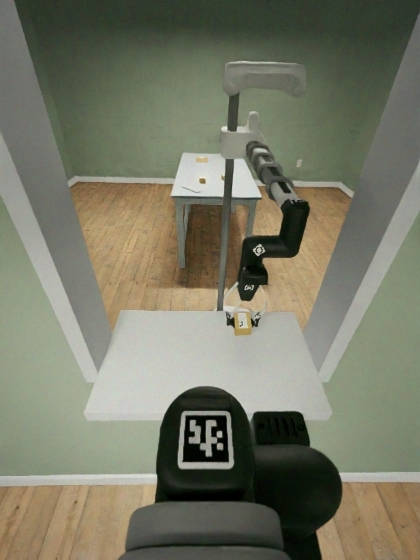

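Call:
execute_actions(actions=[{"r1":{"joints":{"gripper_m":0.1}}}], cameras=[])

Call:
execute_actions(actions=[{"r1":{"joints":{"lift_m":1.15,"arm_m":0.0},"base":{"translate_m":-0.5}},"r2":{"joints":{"arm_m":0.4}}}], cameras=["r2_wrist_camera"])

Scene clock: 267.33 s.
r1.base_odometry: x=-0.269 y=-1.356 heading=+3.133 (m, m, rad; r1's odometry frame)
r1.turned_by_wheels: +0.000 (rad since the last result)
r1.turned_by_imu: -0.001 (rad since the last result)
r1.base_tilt: forward=-0.5 right=-0.1 (deg)
r1.lidar_m: 0.54 0.68 0.97 2.24 2.35 3.20 0.90 0.95 2.60 2.50 0.97 0.61
r1.base_status: not commanded
r1.joint_positions: lift_m=+1.045 arm_m=+0.499 wrist_yaw_rad=+0.000 wrist_pitch_rad=+1.571 wrist_roll_rad=+0.000 gripper_m=+0.100
r1.joint_status: all done
r1.motor_effort: lift_m=+17(17) arm_m=+7(7) wrist_yaw_rad=+2(1) wrist_pitch_rad=-2(2) wrist_roll_rad=-1(1) gripper_m=-3(23) wheel_0=+0(0) wheel_1=+1(1) wheel_2=+1(1) (%)
r1.hand_pose: x=+0.6697 y=-0.0874 z=+0.9350 quat_wxyz=(+0.707, +0.000, +0.707, +0.000) (m; r1's base frame)
r1.wrist_depth_mm: 263 262 260 258 257 256 254 / 264 262 260 258 257 256 254 / 263 262 259 259 256 256 254 / 260 260 259 257 256 255 254 / 260 260 259 208 256 254 253 / 262 260 198 206 211 254 253 / 260 259 258 141 255 254 252
r2.base_odometry: x=+0.069 y=-0.418 heading=-2.069 (m, m, rad; r2's odometry frame)
r2.turned_by_wheels: +0.000 (rad since the last result)
r2.turned_by_imu: +0.000 (rad since the last result)
r2.base_tilt: forward=+0.1 right=+0.5 (deg)
r2.lidar_m: 0.39 0.44 0.74 1.98 2.35 3.19 3.89 3.56 2.55 2.05 0.76 0.41
r2.base_status: not commanded
r2.joint_positions: lift_m=+1.100 arm_m=+0.001 wrist_yaw_rad=+0.000 wrist_pitch_rad=+1.570 wrist_roll_rad=+0.000 gripper_m=+0.100
r2.joint_status: not commanded
r2.motor_effort: lift_m=+19(19) arm_m=-8(8) wrist_yaw_rad=+0(1) wrist_pitch_rad=-3(1) wrist_roll_rad=-2(2) gripper_m=-2(2) wheel_0=-2(2) wheel_1=+0(0) wheel_2=+0(0) (%)
r2.hand_pose: x=+0.1725 y=-0.0874 z=+0.9897 quat_wxyz=(+0.707, +0.000, +0.707, +0.000) (m; r2's base frame)
r2.wrist_depth_mm: 683 683 683 676 668 668 661 / 1042 1025 1042 1025 1008 1025 991 / 1255 1229 1229 1205 1205 1182 1182 / 1229 1229 1229 1205 1205 1182 1182 / 1255 1229 1008 991 1205 1182 1205 / 1229 1255 199 991 214 1182 1182 / 1229 1229 1229 105 1205 1182 1182
pictures: none
No camera images: the call's "cameras" was empty. Leave "cameras" out to get every camera's image.

Scene clock: 270.50 s.
r1.base_odometry: x=+0.231 y=-1.361 heading=+3.132 (m, m, rad; r1's odometry frame)
r1.turned_by_wheels: +0.000 (rad since the last result)
r1.turned_by_imu: +0.001 (rad since the last result)
r1.base_tilt: forward=-0.3 right=-0.1 (deg)
r1.lidar_m: 1.06 1.21 1.63 2.23 2.30 0.45 0.40 0.44 0.65 2.44 1.69 1.11
r1.base_status: done
r1.joint_positions: lift_m=+1.150 arm_m=+0.001 wrist_yaw_rad=+0.000 wrist_pitch_rad=+1.570 wrist_roll_rad=+0.000 gripper_m=+0.100
r1.joint_status: all done
r1.motor_effort: lift_m=+23(26) arm_m=-8(8) wrist_yaw_rad=+2(1) wrist_pitch_rad=+0(2) wrist_roll_rad=-1(1) gripper_m=+2(2) wheel_0=-1(6) wheel_1=-2(5) wheel_2=-1(8) (%)
r1.hand_pose: x=+0.1724 y=-0.0874 z=+1.0395 quat_wxyz=(+0.707, +0.000, +0.707, +0.000) (m; r1's base frame)
r1.wrist_depth_mm: 1336 1308 1308 1308 1308 1281 1255 / 1308 1308 1308 1308 1281 1308 1281 / 1308 1281 1308 1281 1281 1308 1255 / 1308 1281 1281 1308 1281 1281 1255 / 1308 1336 1078 1078 1281 1281 1255 / 1308 1308 198 1060 211 1281 1255 / 1308 1281 1308 141 1281 1281 1255
r2.base_odometry: x=+0.069 y=-0.418 heading=-2.069 (m, m, rad; r2's odometry frame)
r2.turned_by_wheels: +0.000 (rad since the last result)
r2.turned_by_imu: +0.000 (rad since the last result)
r2.base_tilt: forward=+0.2 right=+0.5 (deg)
r2.lidar_m: 0.39 0.42 0.73 2.02 2.34 3.19 3.91 3.57 2.58 2.08 0.75 0.44
r2.base_status: not commanded
r2.joint_positions: lift_m=+1.100 arm_m=+0.399 wrist_yaw_rad=+0.000 wrist_pitch_rad=+1.570 wrist_roll_rad=+0.000 gripper_m=+0.100
r2.joint_status: all done
r2.motor_effort: lift_m=+19(19) arm_m=+8(10) wrist_yaw_rad=+0(0) wrist_pitch_rad=+0(1) wrist_roll_rad=-2(2) gripper_m=-1(2) wheel_0=-2(1) wheel_1=+0(0) wheel_2=+0(0) (%)
r2.hand_pose: x=+0.5698 y=-0.0874 z=+0.9897 quat_wxyz=(+0.707, +0.000, +0.707, +0.000) (m; r2's base frame)
r2.wrist_depth_mm: 327 322 320 315 315 310 309 / 325 322 319 315 312 312 307 / 324 322 319 317 265 310 307 / 327 322 320 317 314 312 307 / 325 322 319 317 315 310 309 / 325 322 200 317 215 310 310 / 327 324 320 105 315 310 310
pictures: r2_wrist_camera
Images, in order (width x height): r2_wrist_camera 616x392.

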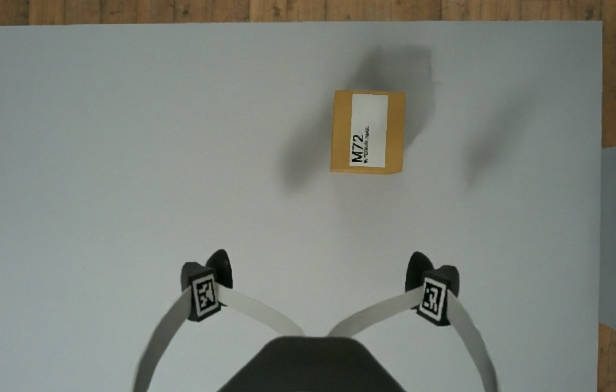

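Same offsets as before.

Call:
execute_actions(actions=[{"r2":{"base":{"strafe_m":-0.048},"joints":{"arm_m":0.505,"wrist_roll_rad":0.05}}}], cameras=["r2_wrist_camera"])

Call:
execute_actions(actions=[{"r2":{"joints":{"lift_m":1.03}}}], cameras=[])

Call:
execute_actions(actions=[{"r2":{"joints":{"gripper_m":0.005}}}], cameras=[])

Call:
execute_actions(actions=[{"r2":{"joints":{"lift_m":1.15,"arm_m":0.05,"wrist_roll_rad":0}}}], cameras=["r2_wrist_camera"])

Call:
execute_actions(actions=[{"r2":{"base":{"rotate_rad":3.14}}}], cameras=[])

Call:
execute_actions(actions=[{"r2":{"base":{"translate_m":2.0},"pace":"fast"}}], cameras=[])

Call:
execute_actions(actions=[{"r2":{"base":{"strafe_m":-0.25}}}], cameras=[])

Call:
execute_actions(actions=[{"r2":{"base":{"translate_m":0.78},"joints":{"arm_m":0.3}}}], cameras=["r2_wrist_camera","r2_head_left_camera"])

Scene clock: 281.70 s.
r1.base_odometry: x=+0.231 y=-1.361 heading=+3.132 (m, m, rad; r1's odometry frame)
r1.turned_by_wheels: +0.000 (rad since the last result)
r1.turned_by_imu: -0.001 (rad since the last result)
r1.base_tilt: forward=-0.4 right=-0.1 (deg)
r1.lidar_m: 1.04 1.22 1.62 2.24 2.34 0.45 0.39 0.42 0.64 2.45 1.72 1.10
r1.base_status: not commanded
r1.joint_positions: lift_m=+1.150 arm_m=+0.001 wrist_yaw_rad=+0.000 wrist_pitch_rad=+1.570 wrist_roll_rad=+0.000 gripper_m=+0.100
r1.joint_status: not commanded
r1.motor_effort: lift_m=+23(24) arm_m=-8(7) wrist_yaw_rad=+2(2) wrist_pitch_rad=+0(1) wrist_roll_rad=-1(1) gripper_m=-1(1) wheel_0=-1(1) wheel_1=-1(1) wheel_2=-1(1) (%)
r1.hand_pose: x=+0.1724 y=-0.0874 z=+1.0395 quat_wxyz=(+0.707, +0.000, +0.707, +0.000) (m; r1's base frame)
r1.wrist_depth_mm: 1308 1336 1308 1308 1281 1255 1281 / 1308 1308 1308 1281 1281 1308 1281 / 1308 1308 1281 1281 1308 1281 1255 / 1308 1308 1281 1281 1281 1281 1255 / 1281 1336 1078 1078 1281 1281 1255 / 1336 1308 198 1078 211 1281 1281 / 1308 1308 1281 141 1281 1255 1229
r2.base_odometry: x=+0.027 y=-0.395 heading=-2.069 (m, m, rad; r2's odometry frame)
r2.turned_by_wheels: +0.000 (rad since the last result)
r2.turned_by_imu: +0.000 (rad since the last result)
r2.base_tilt: forward=+0.2 right=+0.5 (deg)
r2.lidar_m: 0.38 0.40 0.74 1.99 2.38 3.23 3.89 3.51 2.49 2.07 0.75 0.42
r2.base_status: done
r2.joint_positions: lift_m=+1.100 arm_m=+0.504 wrist_yaw_rad=+0.000 wrist_pitch_rad=+1.570 wrist_roll_rad=+0.050 gripper_m=+0.100
r2.joint_status: all done
r2.motor_effort: lift_m=+20(19) arm_m=+8(10) wrist_yaw_rad=-1(0) wrist_pitch_rad=-1(0) wrist_roll_rad=-1(1) gripper_m=-1(2) wheel_0=+2(16) wheel_1=-2(10) wheel_2=+0(1) (%)
r2.hand_pose: x=+0.6747 y=-0.0874 z=+0.9897 quat_wxyz=(+0.707, +0.018, +0.707, -0.018) (m; r2's base frame)
r2.wrist_depth_mm: 1229 1229 1205 1205 1205 1182 1182 / 1229 1255 1229 1205 1205 1182 1182 / 1229 1229 1205 1205 1205 310 1182 / 325 322 319 317 314 310 1138 / 325 324 319 267 315 310 399 / 325 324 199 267 215 310 286 / 327 324 320 105 315 310 290
pictures: r2_wrist_camera
Images, in order (width x height): r2_wrist_camera 616x392.

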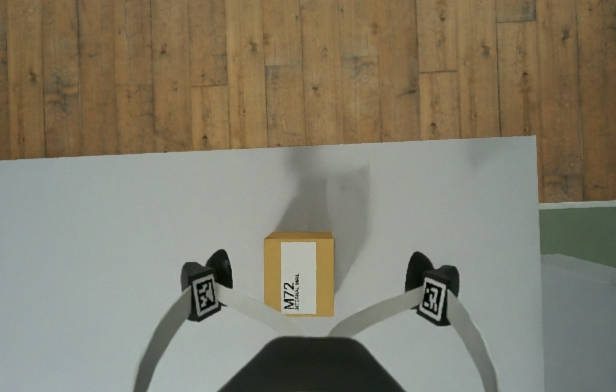

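Scene clock: 282.97 s.
r1.base_odometry: x=+0.231 y=-1.361 heading=+3.132 (m, m, rad; r1's odometry frame)
r1.turned_by_wheels: +0.000 (rad since the last result)
r1.turned_by_imu: +0.000 (rad since the last result)
r1.base_tilt: forward=-0.3 right=-0.2 (deg)
r1.lidar_m: 1.05 1.24 1.61 2.24 2.32 0.45 0.42 0.42 0.63 2.47 1.67 1.11
r1.base_status: not commanded
r1.joint_positions: lift_m=+1.150 arm_m=+0.001 wrist_yaw_rad=+0.000 wrist_pitch_rad=+1.570 wrist_roll_rad=+0.000 gripper_m=+0.100
r1.joint_status: not commanded
r1.motor_effort: lift_m=+23(23) arm_m=-8(8) wrist_yaw_rad=+2(2) wrist_pitch_rad=+0(1) wrist_roll_rad=-1(1) gripper_m=+1(1) wheel_0=-1(1) wheel_1=-1(1) wheel_2=-1(1) (%)
r1.hand_pose: x=+0.1724 y=-0.0874 z=+1.0395 quat_wxyz=(+0.707, +0.000, +0.707, +0.000) (m; r1's base frame)
r1.wrist_depth_mm: 1336 1308 1281 1308 1281 1308 1308 / 1336 1308 1281 1281 1281 1281 1281 / 1308 1308 1281 1308 1281 1281 1281 / 1336 1308 1308 1281 1281 1308 1281 / 1336 1308 1098 1078 1281 1255 1281 / 1336 1281 198 1060 211 1281 1255 / 1308 1308 1281 141 1281 1281 1281
r2.base_odometry: x=+0.027 y=-0.395 heading=-2.069 (m, m, rad; r2's odometry frame)
r2.turned_by_wheels: +0.000 (rad since the last result)
r2.turned_by_imu: +0.000 (rad since the last result)
r2.base_tilt: forward=+0.2 right=+0.5 (deg)
r2.lidar_m: 0.38 0.42 0.74 1.98 2.40 3.29 3.88 3.49 2.51 2.07 0.75 0.43
r2.base_status: not commanded
r2.joint_positions: lift_m=+1.030 arm_m=+0.504 wrist_yaw_rad=+0.000 wrist_pitch_rad=+1.570 wrist_roll_rad=+0.050 gripper_m=+0.100
r2.joint_status: all done
r2.motor_effort: lift_m=+16(18) arm_m=+8(8) wrist_yaw_rad=+0(1) wrist_pitch_rad=+0(1) wrist_roll_rad=-1(2) gripper_m=-1(1) wheel_0=+2(2) wheel_1=-2(2) wheel_2=+0(0) (%)
r2.hand_pose: x=+0.6747 y=-0.0874 z=+0.9200 quat_wxyz=(+0.707, +0.018, +0.707, -0.018) (m; r2's base frame)
r2.wrist_depth_mm: 1160 1138 1138 1138 1118 1118 1098 / 1182 1160 1160 1138 1138 1118 1098 / 1160 1160 249 248 245 243 241 / 254 252 249 246 245 243 241 / 254 252 248 208 245 243 241 / 254 251 199 197 215 243 241 / 255 253 250 105 245 243 241
pictures: none
No camera images: the call's "cameras" was empty. Leave "cameras" out to get every camera's image.

Scene clock: 284.73 s.
r1.base_odometry: x=+0.231 y=-1.361 heading=+3.132 (m, m, rad; r1's odometry frame)
r1.turned_by_wheels: +0.000 (rad since the last result)
r1.turned_by_imu: +0.000 (rad since the last result)
r1.base_tilt: forward=-0.4 right=-0.1 (deg)
r1.lidar_m: 1.04 1.22 1.58 2.24 2.29 0.46 0.42 0.45 0.61 2.47 1.71 1.09
r1.base_status: not commanded
r1.joint_positions: lift_m=+1.150 arm_m=+0.001 wrist_yaw_rad=+0.000 wrist_pitch_rad=+1.570 wrist_roll_rad=+0.000 gripper_m=+0.100
r1.joint_status: not commanded
r1.motor_effort: lift_m=+23(23) arm_m=-7(8) wrist_yaw_rad=+2(2) wrist_pitch_rad=+0(1) wrist_roll_rad=-1(2) gripper_m=+1(2) wheel_0=-1(1) wheel_1=-1(1) wheel_2=-1(1) (%)
r1.hand_pose: x=+0.1724 y=-0.0874 z=+1.0395 quat_wxyz=(+0.707, +0.000, +0.707, +0.000) (m; r1's base frame)
r1.wrist_depth_mm: 1308 1308 1308 1308 1281 1281 1281 / 1336 1336 1281 1281 1308 1281 1281 / 1308 1308 1308 1281 1281 1281 1281 / 1308 1308 1281 1281 1281 1281 1281 / 1336 1308 1060 1060 1281 1281 1281 / 1336 1281 199 1060 211 1281 1255 / 1308 1308 1281 141 1255 1281 1255
r2.base_odometry: x=+0.027 y=-0.395 heading=-2.069 (m, m, rad; r2's odometry frame)
r2.turned_by_wheels: +0.000 (rad since the last result)
r2.turned_by_imu: +0.000 (rad since the last result)
r2.base_tilt: forward=+0.2 right=+0.5 (deg)
r2.lidar_m: 0.40 0.42 0.73 1.98 2.42 3.27 3.86 3.51 2.52 2.05 0.76 0.44
r2.base_status: not commanded
r2.joint_positions: lift_m=+1.030 arm_m=+0.504 wrist_yaw_rad=+0.000 wrist_pitch_rad=+1.570 wrist_roll_rad=+0.050 gripper_m=+0.005
r2.joint_status: all done
r2.motor_effort: lift_m=+16(16) arm_m=+8(8) wrist_yaw_rad=+0(1) wrist_pitch_rad=-1(0) wrist_roll_rad=-1(0) gripper_m=-22(18) wheel_0=+1(2) wheel_1=-2(2) wheel_2=+0(0) (%)
r2.hand_pose: x=+0.6747 y=-0.0874 z=+0.9200 quat_wxyz=(+0.707, +0.018, +0.707, -0.018) (m; r2's base frame)
r2.wrist_depth_mm: 1160 1160 1160 1138 1118 1098 1098 / 1160 1160 1138 1138 1138 1118 1118 / 1160 1160 250 247 244 243 240 / 253 252 249 248 244 242 241 / 254 252 249 222 244 243 241 / 254 252 187 185 183 242 241 / 255 252 250 105 245 243 242
pictures: none
No camera images: the call's "cameras" was empty. Leave "cameras" out to get every camera's image.

Scene clock: 287.17 s.
r1.base_odometry: x=+0.231 y=-1.361 heading=+3.132 (m, m, rad; r1's odometry frame)
r1.turned_by_wheels: +0.000 (rad since the last result)
r1.turned_by_imu: -0.001 (rad since the last result)
r1.base_tilt: forward=-0.5 right=-0.1 (deg)
r1.lidar_m: 1.04 1.22 1.60 2.23 2.35 0.45 0.40 0.44 0.65 2.47 1.69 1.12
r1.base_status: not commanded
r1.joint_positions: lift_m=+1.150 arm_m=+0.001 wrist_yaw_rad=+0.000 wrist_pitch_rad=+1.570 wrist_roll_rad=+0.000 gripper_m=+0.100
r1.joint_status: not commanded
r1.motor_effort: lift_m=+24(23) arm_m=-8(8) wrist_yaw_rad=+2(2) wrist_pitch_rad=+0(1) wrist_roll_rad=-1(1) gripper_m=-2(1) wheel_0=-1(1) wheel_1=-1(1) wheel_2=-1(1) (%)
r1.hand_pose: x=+0.1724 y=-0.0874 z=+1.0395 quat_wxyz=(+0.707, +0.000, +0.707, +0.000) (m; r1's base frame)
r1.wrist_depth_mm: 1308 1308 1336 1308 1281 1281 1281 / 1308 1336 1308 1308 1255 1281 1281 / 1308 1281 1308 1281 1281 1281 1255 / 1336 1308 1308 1281 1281 1281 1281 / 1336 1308 1078 1078 1281 1281 1281 / 1281 1281 198 1060 211 1281 1281 / 1308 1308 1308 141 1281 1281 1255
r2.base_odometry: x=+0.027 y=-0.395 heading=-2.069 (m, m, rad; r2's odometry frame)
r2.turned_by_wheels: +0.000 (rad since the last result)
r2.turned_by_imu: +0.000 (rad since the last result)
r2.base_tilt: forward=+0.2 right=+0.5 (deg)
r2.lidar_m: 0.39 0.43 0.75 1.99 2.39 3.28 3.88 3.50 2.52 2.10 0.75 0.43
r2.base_status: not commanded
r2.joint_positions: lift_m=+1.150 arm_m=+0.051 wrist_yaw_rad=+0.000 wrist_pitch_rad=+1.570 wrist_roll_rad=+0.000 gripper_m=+0.005
r2.joint_status: all done
r2.motor_effort: lift_m=+23(24) arm_m=-8(7) wrist_yaw_rad=+1(1) wrist_pitch_rad=-2(2) wrist_roll_rad=-2(3) gripper_m=-21(22) wheel_0=+2(2) wheel_1=-2(2) wheel_2=+0(0) (%)
r2.hand_pose: x=+0.2225 y=-0.0874 z=+1.0394 quat_wxyz=(+0.707, +0.000, +0.707, +0.000) (m; r2's base frame)
r2.wrist_depth_mm: 375 373 370 364 364 359 559 / 866 866 866 854 854 842 831 / 1281 1308 1255 1255 1229 1229 1229 / 1281 1281 1281 1255 1229 1229 1229 / 1281 1281 1255 222 1255 1229 1229 / 1281 1308 187 185 183 1229 1229 / 1281 1281 1281 105 1229 1255 1229
pictures: r2_wrist_camera
Images, in order (width x height): r2_wrist_camera 616x392.

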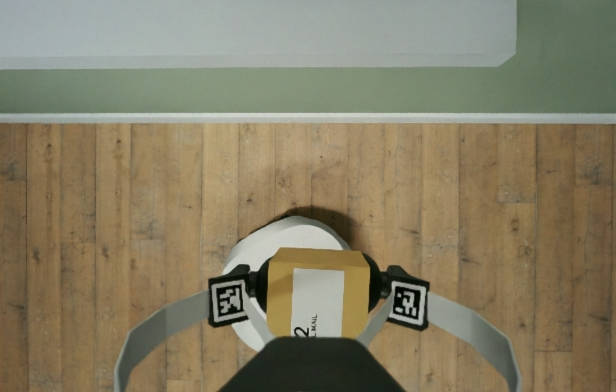

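Scene clock: 291.20 s.
r1.base_odometry: x=+0.231 y=-1.361 heading=+3.132 (m, m, rad; r1's odometry frame)
r1.turned_by_wheels: +0.000 (rad since the last result)
r1.turned_by_imu: -0.001 (rad since the last result)
r1.base_tilt: forward=-0.3 right=-0.2 (deg)
r1.lidar_m: 1.03 1.21 1.61 2.20 2.32 0.45 0.42 0.45 0.63 2.48 1.70 1.09
r1.base_status: not commanded
r1.joint_positions: lift_m=+1.150 arm_m=+0.001 wrist_yaw_rad=+0.000 wrist_pitch_rad=+1.570 wrist_roll_rad=+0.000 gripper_m=+0.100
r1.joint_status: not commanded
r1.motor_effort: lift_m=+23(23) arm_m=-7(8) wrist_yaw_rad=+2(2) wrist_pitch_rad=+0(0) wrist_roll_rad=-1(1) gripper_m=-3(3) wheel_0=-1(1) wheel_1=-2(1) wheel_2=-1(1) (%)
r1.hand_pose: x=+0.1724 y=-0.0874 z=+1.0395 quat_wxyz=(+0.707, +0.000, +0.707, +0.000) (m; r1's base frame)
r1.wrist_depth_mm: 1336 1308 1308 1281 1308 1308 1255 / 1336 1336 1255 1308 1281 1281 1281 / 1308 1308 1281 1255 1281 1308 1255 / 1336 1308 1308 1308 1281 1281 1255 / 1308 1308 1078 1078 1281 1281 1255 / 1308 1308 198 1060 211 1281 1281 / 1336 1281 1281 141 1229 1281 1281
r2.base_odometry: x=+0.027 y=-0.395 heading=+1.070 (m, m, rad; r2's odometry frame)
r2.turned_by_wheels: +3.139 (rad since the last result)
r2.turned_by_imu: +3.170 (rad since the last result)
r2.base_tilt: forward=+0.2 right=+0.5 (deg)
r2.lidar_m: 3.32 3.41 2.52 1.95 0.75 0.43 0.40 0.43 0.77 2.14 2.41 3.34
r2.base_status: done
r2.joint_positions: lift_m=+1.150 arm_m=+0.051 wrist_yaw_rad=+0.000 wrist_pitch_rad=+1.570 wrist_roll_rad=+0.000 gripper_m=+0.005
r2.joint_status: not commanded
r2.motor_effort: lift_m=+22(23) arm_m=-8(8) wrist_yaw_rad=+1(3) wrist_pitch_rad=-2(2) wrist_roll_rad=-2(2) gripper_m=-21(22) wheel_0=-6(9) wheel_1=-4(7) wheel_2=-6(11) (%)
r2.hand_pose: x=+0.2225 y=-0.0874 z=+1.0395 quat_wxyz=(+0.707, +0.000, +0.707, +0.000) (m; r2's base frame)
r2.wrist_depth_mm: 1281 1281 1255 1281 1255 1229 1229 / 1281 1281 1281 1229 1229 1229 1229 / 1308 1255 1281 1255 1255 1255 1229 / 1281 1281 1281 1255 1255 1255 1229 / 1281 1281 1281 222 1255 1255 1229 / 1281 1281 188 185 183 1255 1229 / 1281 1281 1281 105 1255 1229 1229
pictures: none
No camera images: the call's "cameras" was empty. Leave "cameras" out to get every camera's image.

Scene clock: 299.03 s.
r1.base_odometry: x=+0.231 y=-1.361 heading=+3.132 (m, m, rad; r1's odometry frame)
r1.turned_by_wheels: +0.000 (rad since the last result)
r1.turned_by_imu: -0.002 (rad since the last result)
r1.base_tilt: forward=-0.4 right=-0.1 (deg)
r1.lidar_m: 1.04 1.22 1.60 2.23 2.34 0.44 0.42 0.45 0.65 2.47 1.69 1.13
r1.base_status: not commanded
r1.joint_positions: lift_m=+1.150 arm_m=+0.001 wrist_yaw_rad=+0.000 wrist_pitch_rad=+1.570 wrist_roll_rad=+0.000 gripper_m=+0.100
r1.joint_status: not commanded
r1.motor_effort: lift_m=+23(23) arm_m=-8(7) wrist_yaw_rad=+2(3) wrist_pitch_rad=-1(1) wrist_roll_rad=-1(1) gripper_m=+0(3) wheel_0=-1(1) wheel_1=-2(2) wheel_2=-1(1) (%)
r1.hand_pose: x=+0.1724 y=-0.0874 z=+1.0395 quat_wxyz=(+0.707, +0.000, +0.707, +0.000) (m; r1's base frame)
r1.wrist_depth_mm: 1336 1336 1308 1281 1308 1281 1308 / 1336 1308 1281 1308 1336 1281 1281 / 1308 1336 1336 1308 1281 1281 1281 / 1308 1336 1308 1281 1308 1281 1281 / 1308 1308 1078 1078 1281 1281 1281 / 1308 1308 198 1060 211 1281 1255 / 1336 1281 1308 141 1281 1281 1281
r2.base_odometry: x=+0.987 y=+1.360 heading=+1.070 (m, m, rad; r2's odometry frame)
r2.turned_by_wheels: +0.000 (rad since the last result)
r2.turned_by_imu: +0.004 (rad since the last result)
r2.base_tilt: forward=+0.2 right=+0.5 (deg)
r2.lidar_m: 1.31 1.38 2.50 2.40 2.49 2.64 2.53 2.64 2.40 2.33 2.44 1.36
r2.base_status: done
r2.joint_positions: lift_m=+1.150 arm_m=+0.051 wrist_yaw_rad=+0.000 wrist_pitch_rad=+1.570 wrist_roll_rad=+0.000 gripper_m=+0.005
r2.joint_status: not commanded
r2.motor_effort: lift_m=+22(22) arm_m=-8(8) wrist_yaw_rad=-1(1) wrist_pitch_rad=-2(1) wrist_roll_rad=-2(3) gripper_m=-21(22) wheel_0=+4(9) wheel_1=+3(9) wheel_2=-1(14) (%)
r2.hand_pose: x=+0.2225 y=-0.0874 z=+1.0395 quat_wxyz=(+0.707, +0.000, +0.707, +0.000) (m; r2's base frame)
r2.wrist_depth_mm: 1308 1281 1255 1255 1255 1229 1229 / 1308 1281 1281 1255 1255 1229 1229 / 1281 1281 1281 1255 1255 1229 1229 / 1281 1281 1281 1255 1255 1229 1229 / 1281 1281 1281 222 1255 1255 1205 / 1308 1308 187 185 184 1229 1229 / 1308 1281 1281 105 1255 1229 1229
pictures: none
No camera images: the call's "cameras" was empty. Leave "cameras" out to get every camera's image.

Scene clock: 301.17 s.
r1.base_odometry: x=+0.231 y=-1.361 heading=+3.132 (m, m, rad; r1's odometry frame)
r1.turned_by_wheels: +0.000 (rad since the last result)
r1.turned_by_imu: +0.000 (rad since the last result)
r1.base_tilt: forward=-0.4 right=-0.1 (deg)
r1.lidar_m: 1.03 1.20 1.61 2.22 2.35 0.45 0.42 0.45 0.65 2.46 1.68 1.11
r1.base_status: not commanded
r1.joint_positions: lift_m=+1.150 arm_m=+0.001 wrist_yaw_rad=+0.000 wrist_pitch_rad=+1.570 wrist_roll_rad=+0.000 gripper_m=+0.100
r1.joint_status: not commanded
r1.motor_effort: lift_m=+23(23) arm_m=-7(7) wrist_yaw_rad=+2(2) wrist_pitch_rad=+0(1) wrist_roll_rad=-2(1) gripper_m=-3(0) wheel_0=-1(1) wheel_1=-1(2) wheel_2=-1(1) (%)
r1.hand_pose: x=+0.1724 y=-0.0874 z=+1.0395 quat_wxyz=(+0.707, +0.000, +0.707, +0.000) (m; r1's base frame)
r1.wrist_depth_mm: 1308 1308 1308 1308 1281 1281 1281 / 1336 1308 1308 1308 1308 1308 1255 / 1308 1308 1308 1308 1281 1281 1255 / 1281 1308 1308 1281 1281 1281 1281 / 1308 1336 1078 1078 1281 1255 1281 / 1308 1308 198 1078 211 1281 1255 / 1308 1281 1308 141 1281 1281 1281
r2.base_odometry: x=+1.206 y=+1.240 heading=+1.071 (m, m, rad; r2's odometry frame)
r2.turned_by_wheels: +0.000 (rad since the last result)
r2.turned_by_imu: +0.000 (rad since the last result)
r2.base_tilt: forward=+0.1 right=+0.5 (deg)
r2.lidar_m: 1.28 1.37 2.54 2.65 2.73 2.64 2.51 2.65 2.18 2.08 2.18 1.82
r2.base_status: done
r2.joint_positions: lift_m=+1.150 arm_m=+0.051 wrist_yaw_rad=+0.000 wrist_pitch_rad=+1.570 wrist_roll_rad=+0.000 gripper_m=+0.005
r2.joint_status: not commanded
r2.motor_effort: lift_m=+22(22) arm_m=-8(8) wrist_yaw_rad=+1(1) wrist_pitch_rad=-1(2) wrist_roll_rad=-2(3) gripper_m=-22(21) wheel_0=+4(12) wheel_1=-1(10) wheel_2=+0(3) (%)
r2.hand_pose: x=+0.2225 y=-0.0874 z=+1.0395 quat_wxyz=(+0.707, +0.000, +0.707, +0.000) (m; r2's base frame)
r2.wrist_depth_mm: 1281 1281 1255 1255 1255 1229 1229 / 1308 1281 1281 1255 1255 1255 1205 / 1308 1281 1281 1255 1255 1229 1255 / 1281 1281 1255 1281 1255 1229 1229 / 1281 1281 1281 223 1229 1229 1229 / 1308 1308 187 185 184 1229 1229 / 1308 1281 1281 105 1255 1255 1255
pictures: none
No camera images: the call's "cameras" was empty. Leave "cameras" out to get every camera's image.

Scene clock: 305.23 s.
r1.base_odometry: x=+0.231 y=-1.361 heading=+3.132 (m, m, rad; r1's odometry frame)
r1.turned_by_wheels: +0.000 (rad since the last result)
r1.turned_by_imu: -0.001 (rad since the last result)
r1.base_tilt: forward=-0.4 right=-0.1 (deg)
r1.lidar_m: 1.04 1.20 1.61 2.23 2.33 0.44 0.41 0.43 0.63 2.46 1.69 1.12
r1.base_status: not commanded
r1.joint_positions: lift_m=+1.150 arm_m=+0.001 wrist_yaw_rad=+0.000 wrist_pitch_rad=+1.570 wrist_roll_rad=+0.000 gripper_m=+0.100
r1.joint_status: not commanded
r1.motor_effort: lift_m=+23(23) arm_m=-8(7) wrist_yaw_rad=+2(2) wrist_pitch_rad=+1(0) wrist_roll_rad=-2(1) gripper_m=-1(0) wheel_0=-1(1) wheel_1=-1(1) wheel_2=-1(1) (%)
r1.hand_pose: x=+0.1724 y=-0.0874 z=+1.0395 quat_wxyz=(+0.707, +0.000, +0.707, +0.000) (m; r1's base frame)
r1.wrist_depth_mm: 1336 1308 1308 1281 1281 1281 1255 / 1308 1308 1308 1281 1281 1281 1281 / 1336 1308 1281 1281 1281 1281 1255 / 1308 1308 1308 1308 1281 1281 1281 / 1308 1308 1078 1098 1308 1308 1255 / 1308 1281 198 1078 211 1281 1281 / 1336 1308 1281 141 1308 1281 1281
r2.base_odometry: x=+1.579 y=+1.925 heading=+1.071 (m, m, rad; r2's odometry frame)
r2.turned_by_wheels: +0.000 (rad since the last result)
r2.turned_by_imu: +0.002 (rad since the last result)
r2.base_tilt: forward=+0.2 right=+0.5 (deg)
r2.lidar_m: 0.51 0.55 0.78 2.64 2.77 3.43 3.38 2.94 2.17 2.08 1.39 0.55
r2.base_status: done
r2.joint_positions: lift_m=+1.150 arm_m=+0.299 wrist_yaw_rad=+0.000 wrist_pitch_rad=+1.570 wrist_roll_rad=+0.000 gripper_m=+0.005
r2.joint_status: all done
r2.motor_effort: lift_m=+22(22) arm_m=+8(12) wrist_yaw_rad=+0(1) wrist_pitch_rad=-1(2) wrist_roll_rad=-3(3) gripper_m=-22(22) wheel_0=+4(13) wheel_1=+1(6) wheel_2=-1(13) (%)
r2.hand_pose: x=+0.4697 y=-0.0874 z=+1.0395 quat_wxyz=(+0.707, +0.000, +0.707, +0.000) (m; r2's base frame)
r2.wrist_depth_mm: 512 508 504 500 500 1008 991 / 517 512 500 500 500 1255 1229 / 512 508 504 500 500 1255 1229 / 1308 1281 1255 1255 1229 1229 1229 / 1281 1281 1281 222 1255 1255 1229 / 1281 1281 187 185 184 1255 1229 / 1308 1308 1281 105 1255 1255 1229
pictures: r2_head_left_camera, r2_wrist_camera
Images, in order (width x height): r2_head_left_camera 420x672, r2_wrist_camera 616x392.

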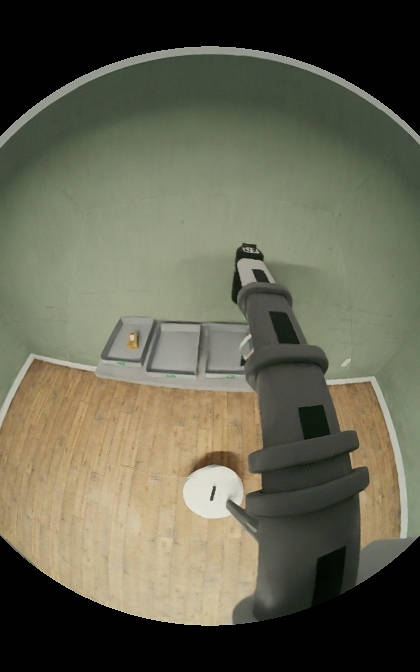

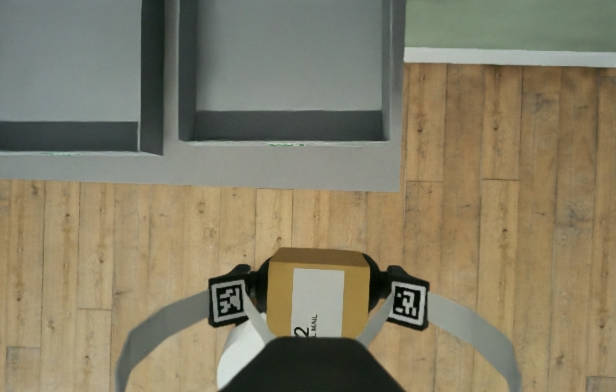

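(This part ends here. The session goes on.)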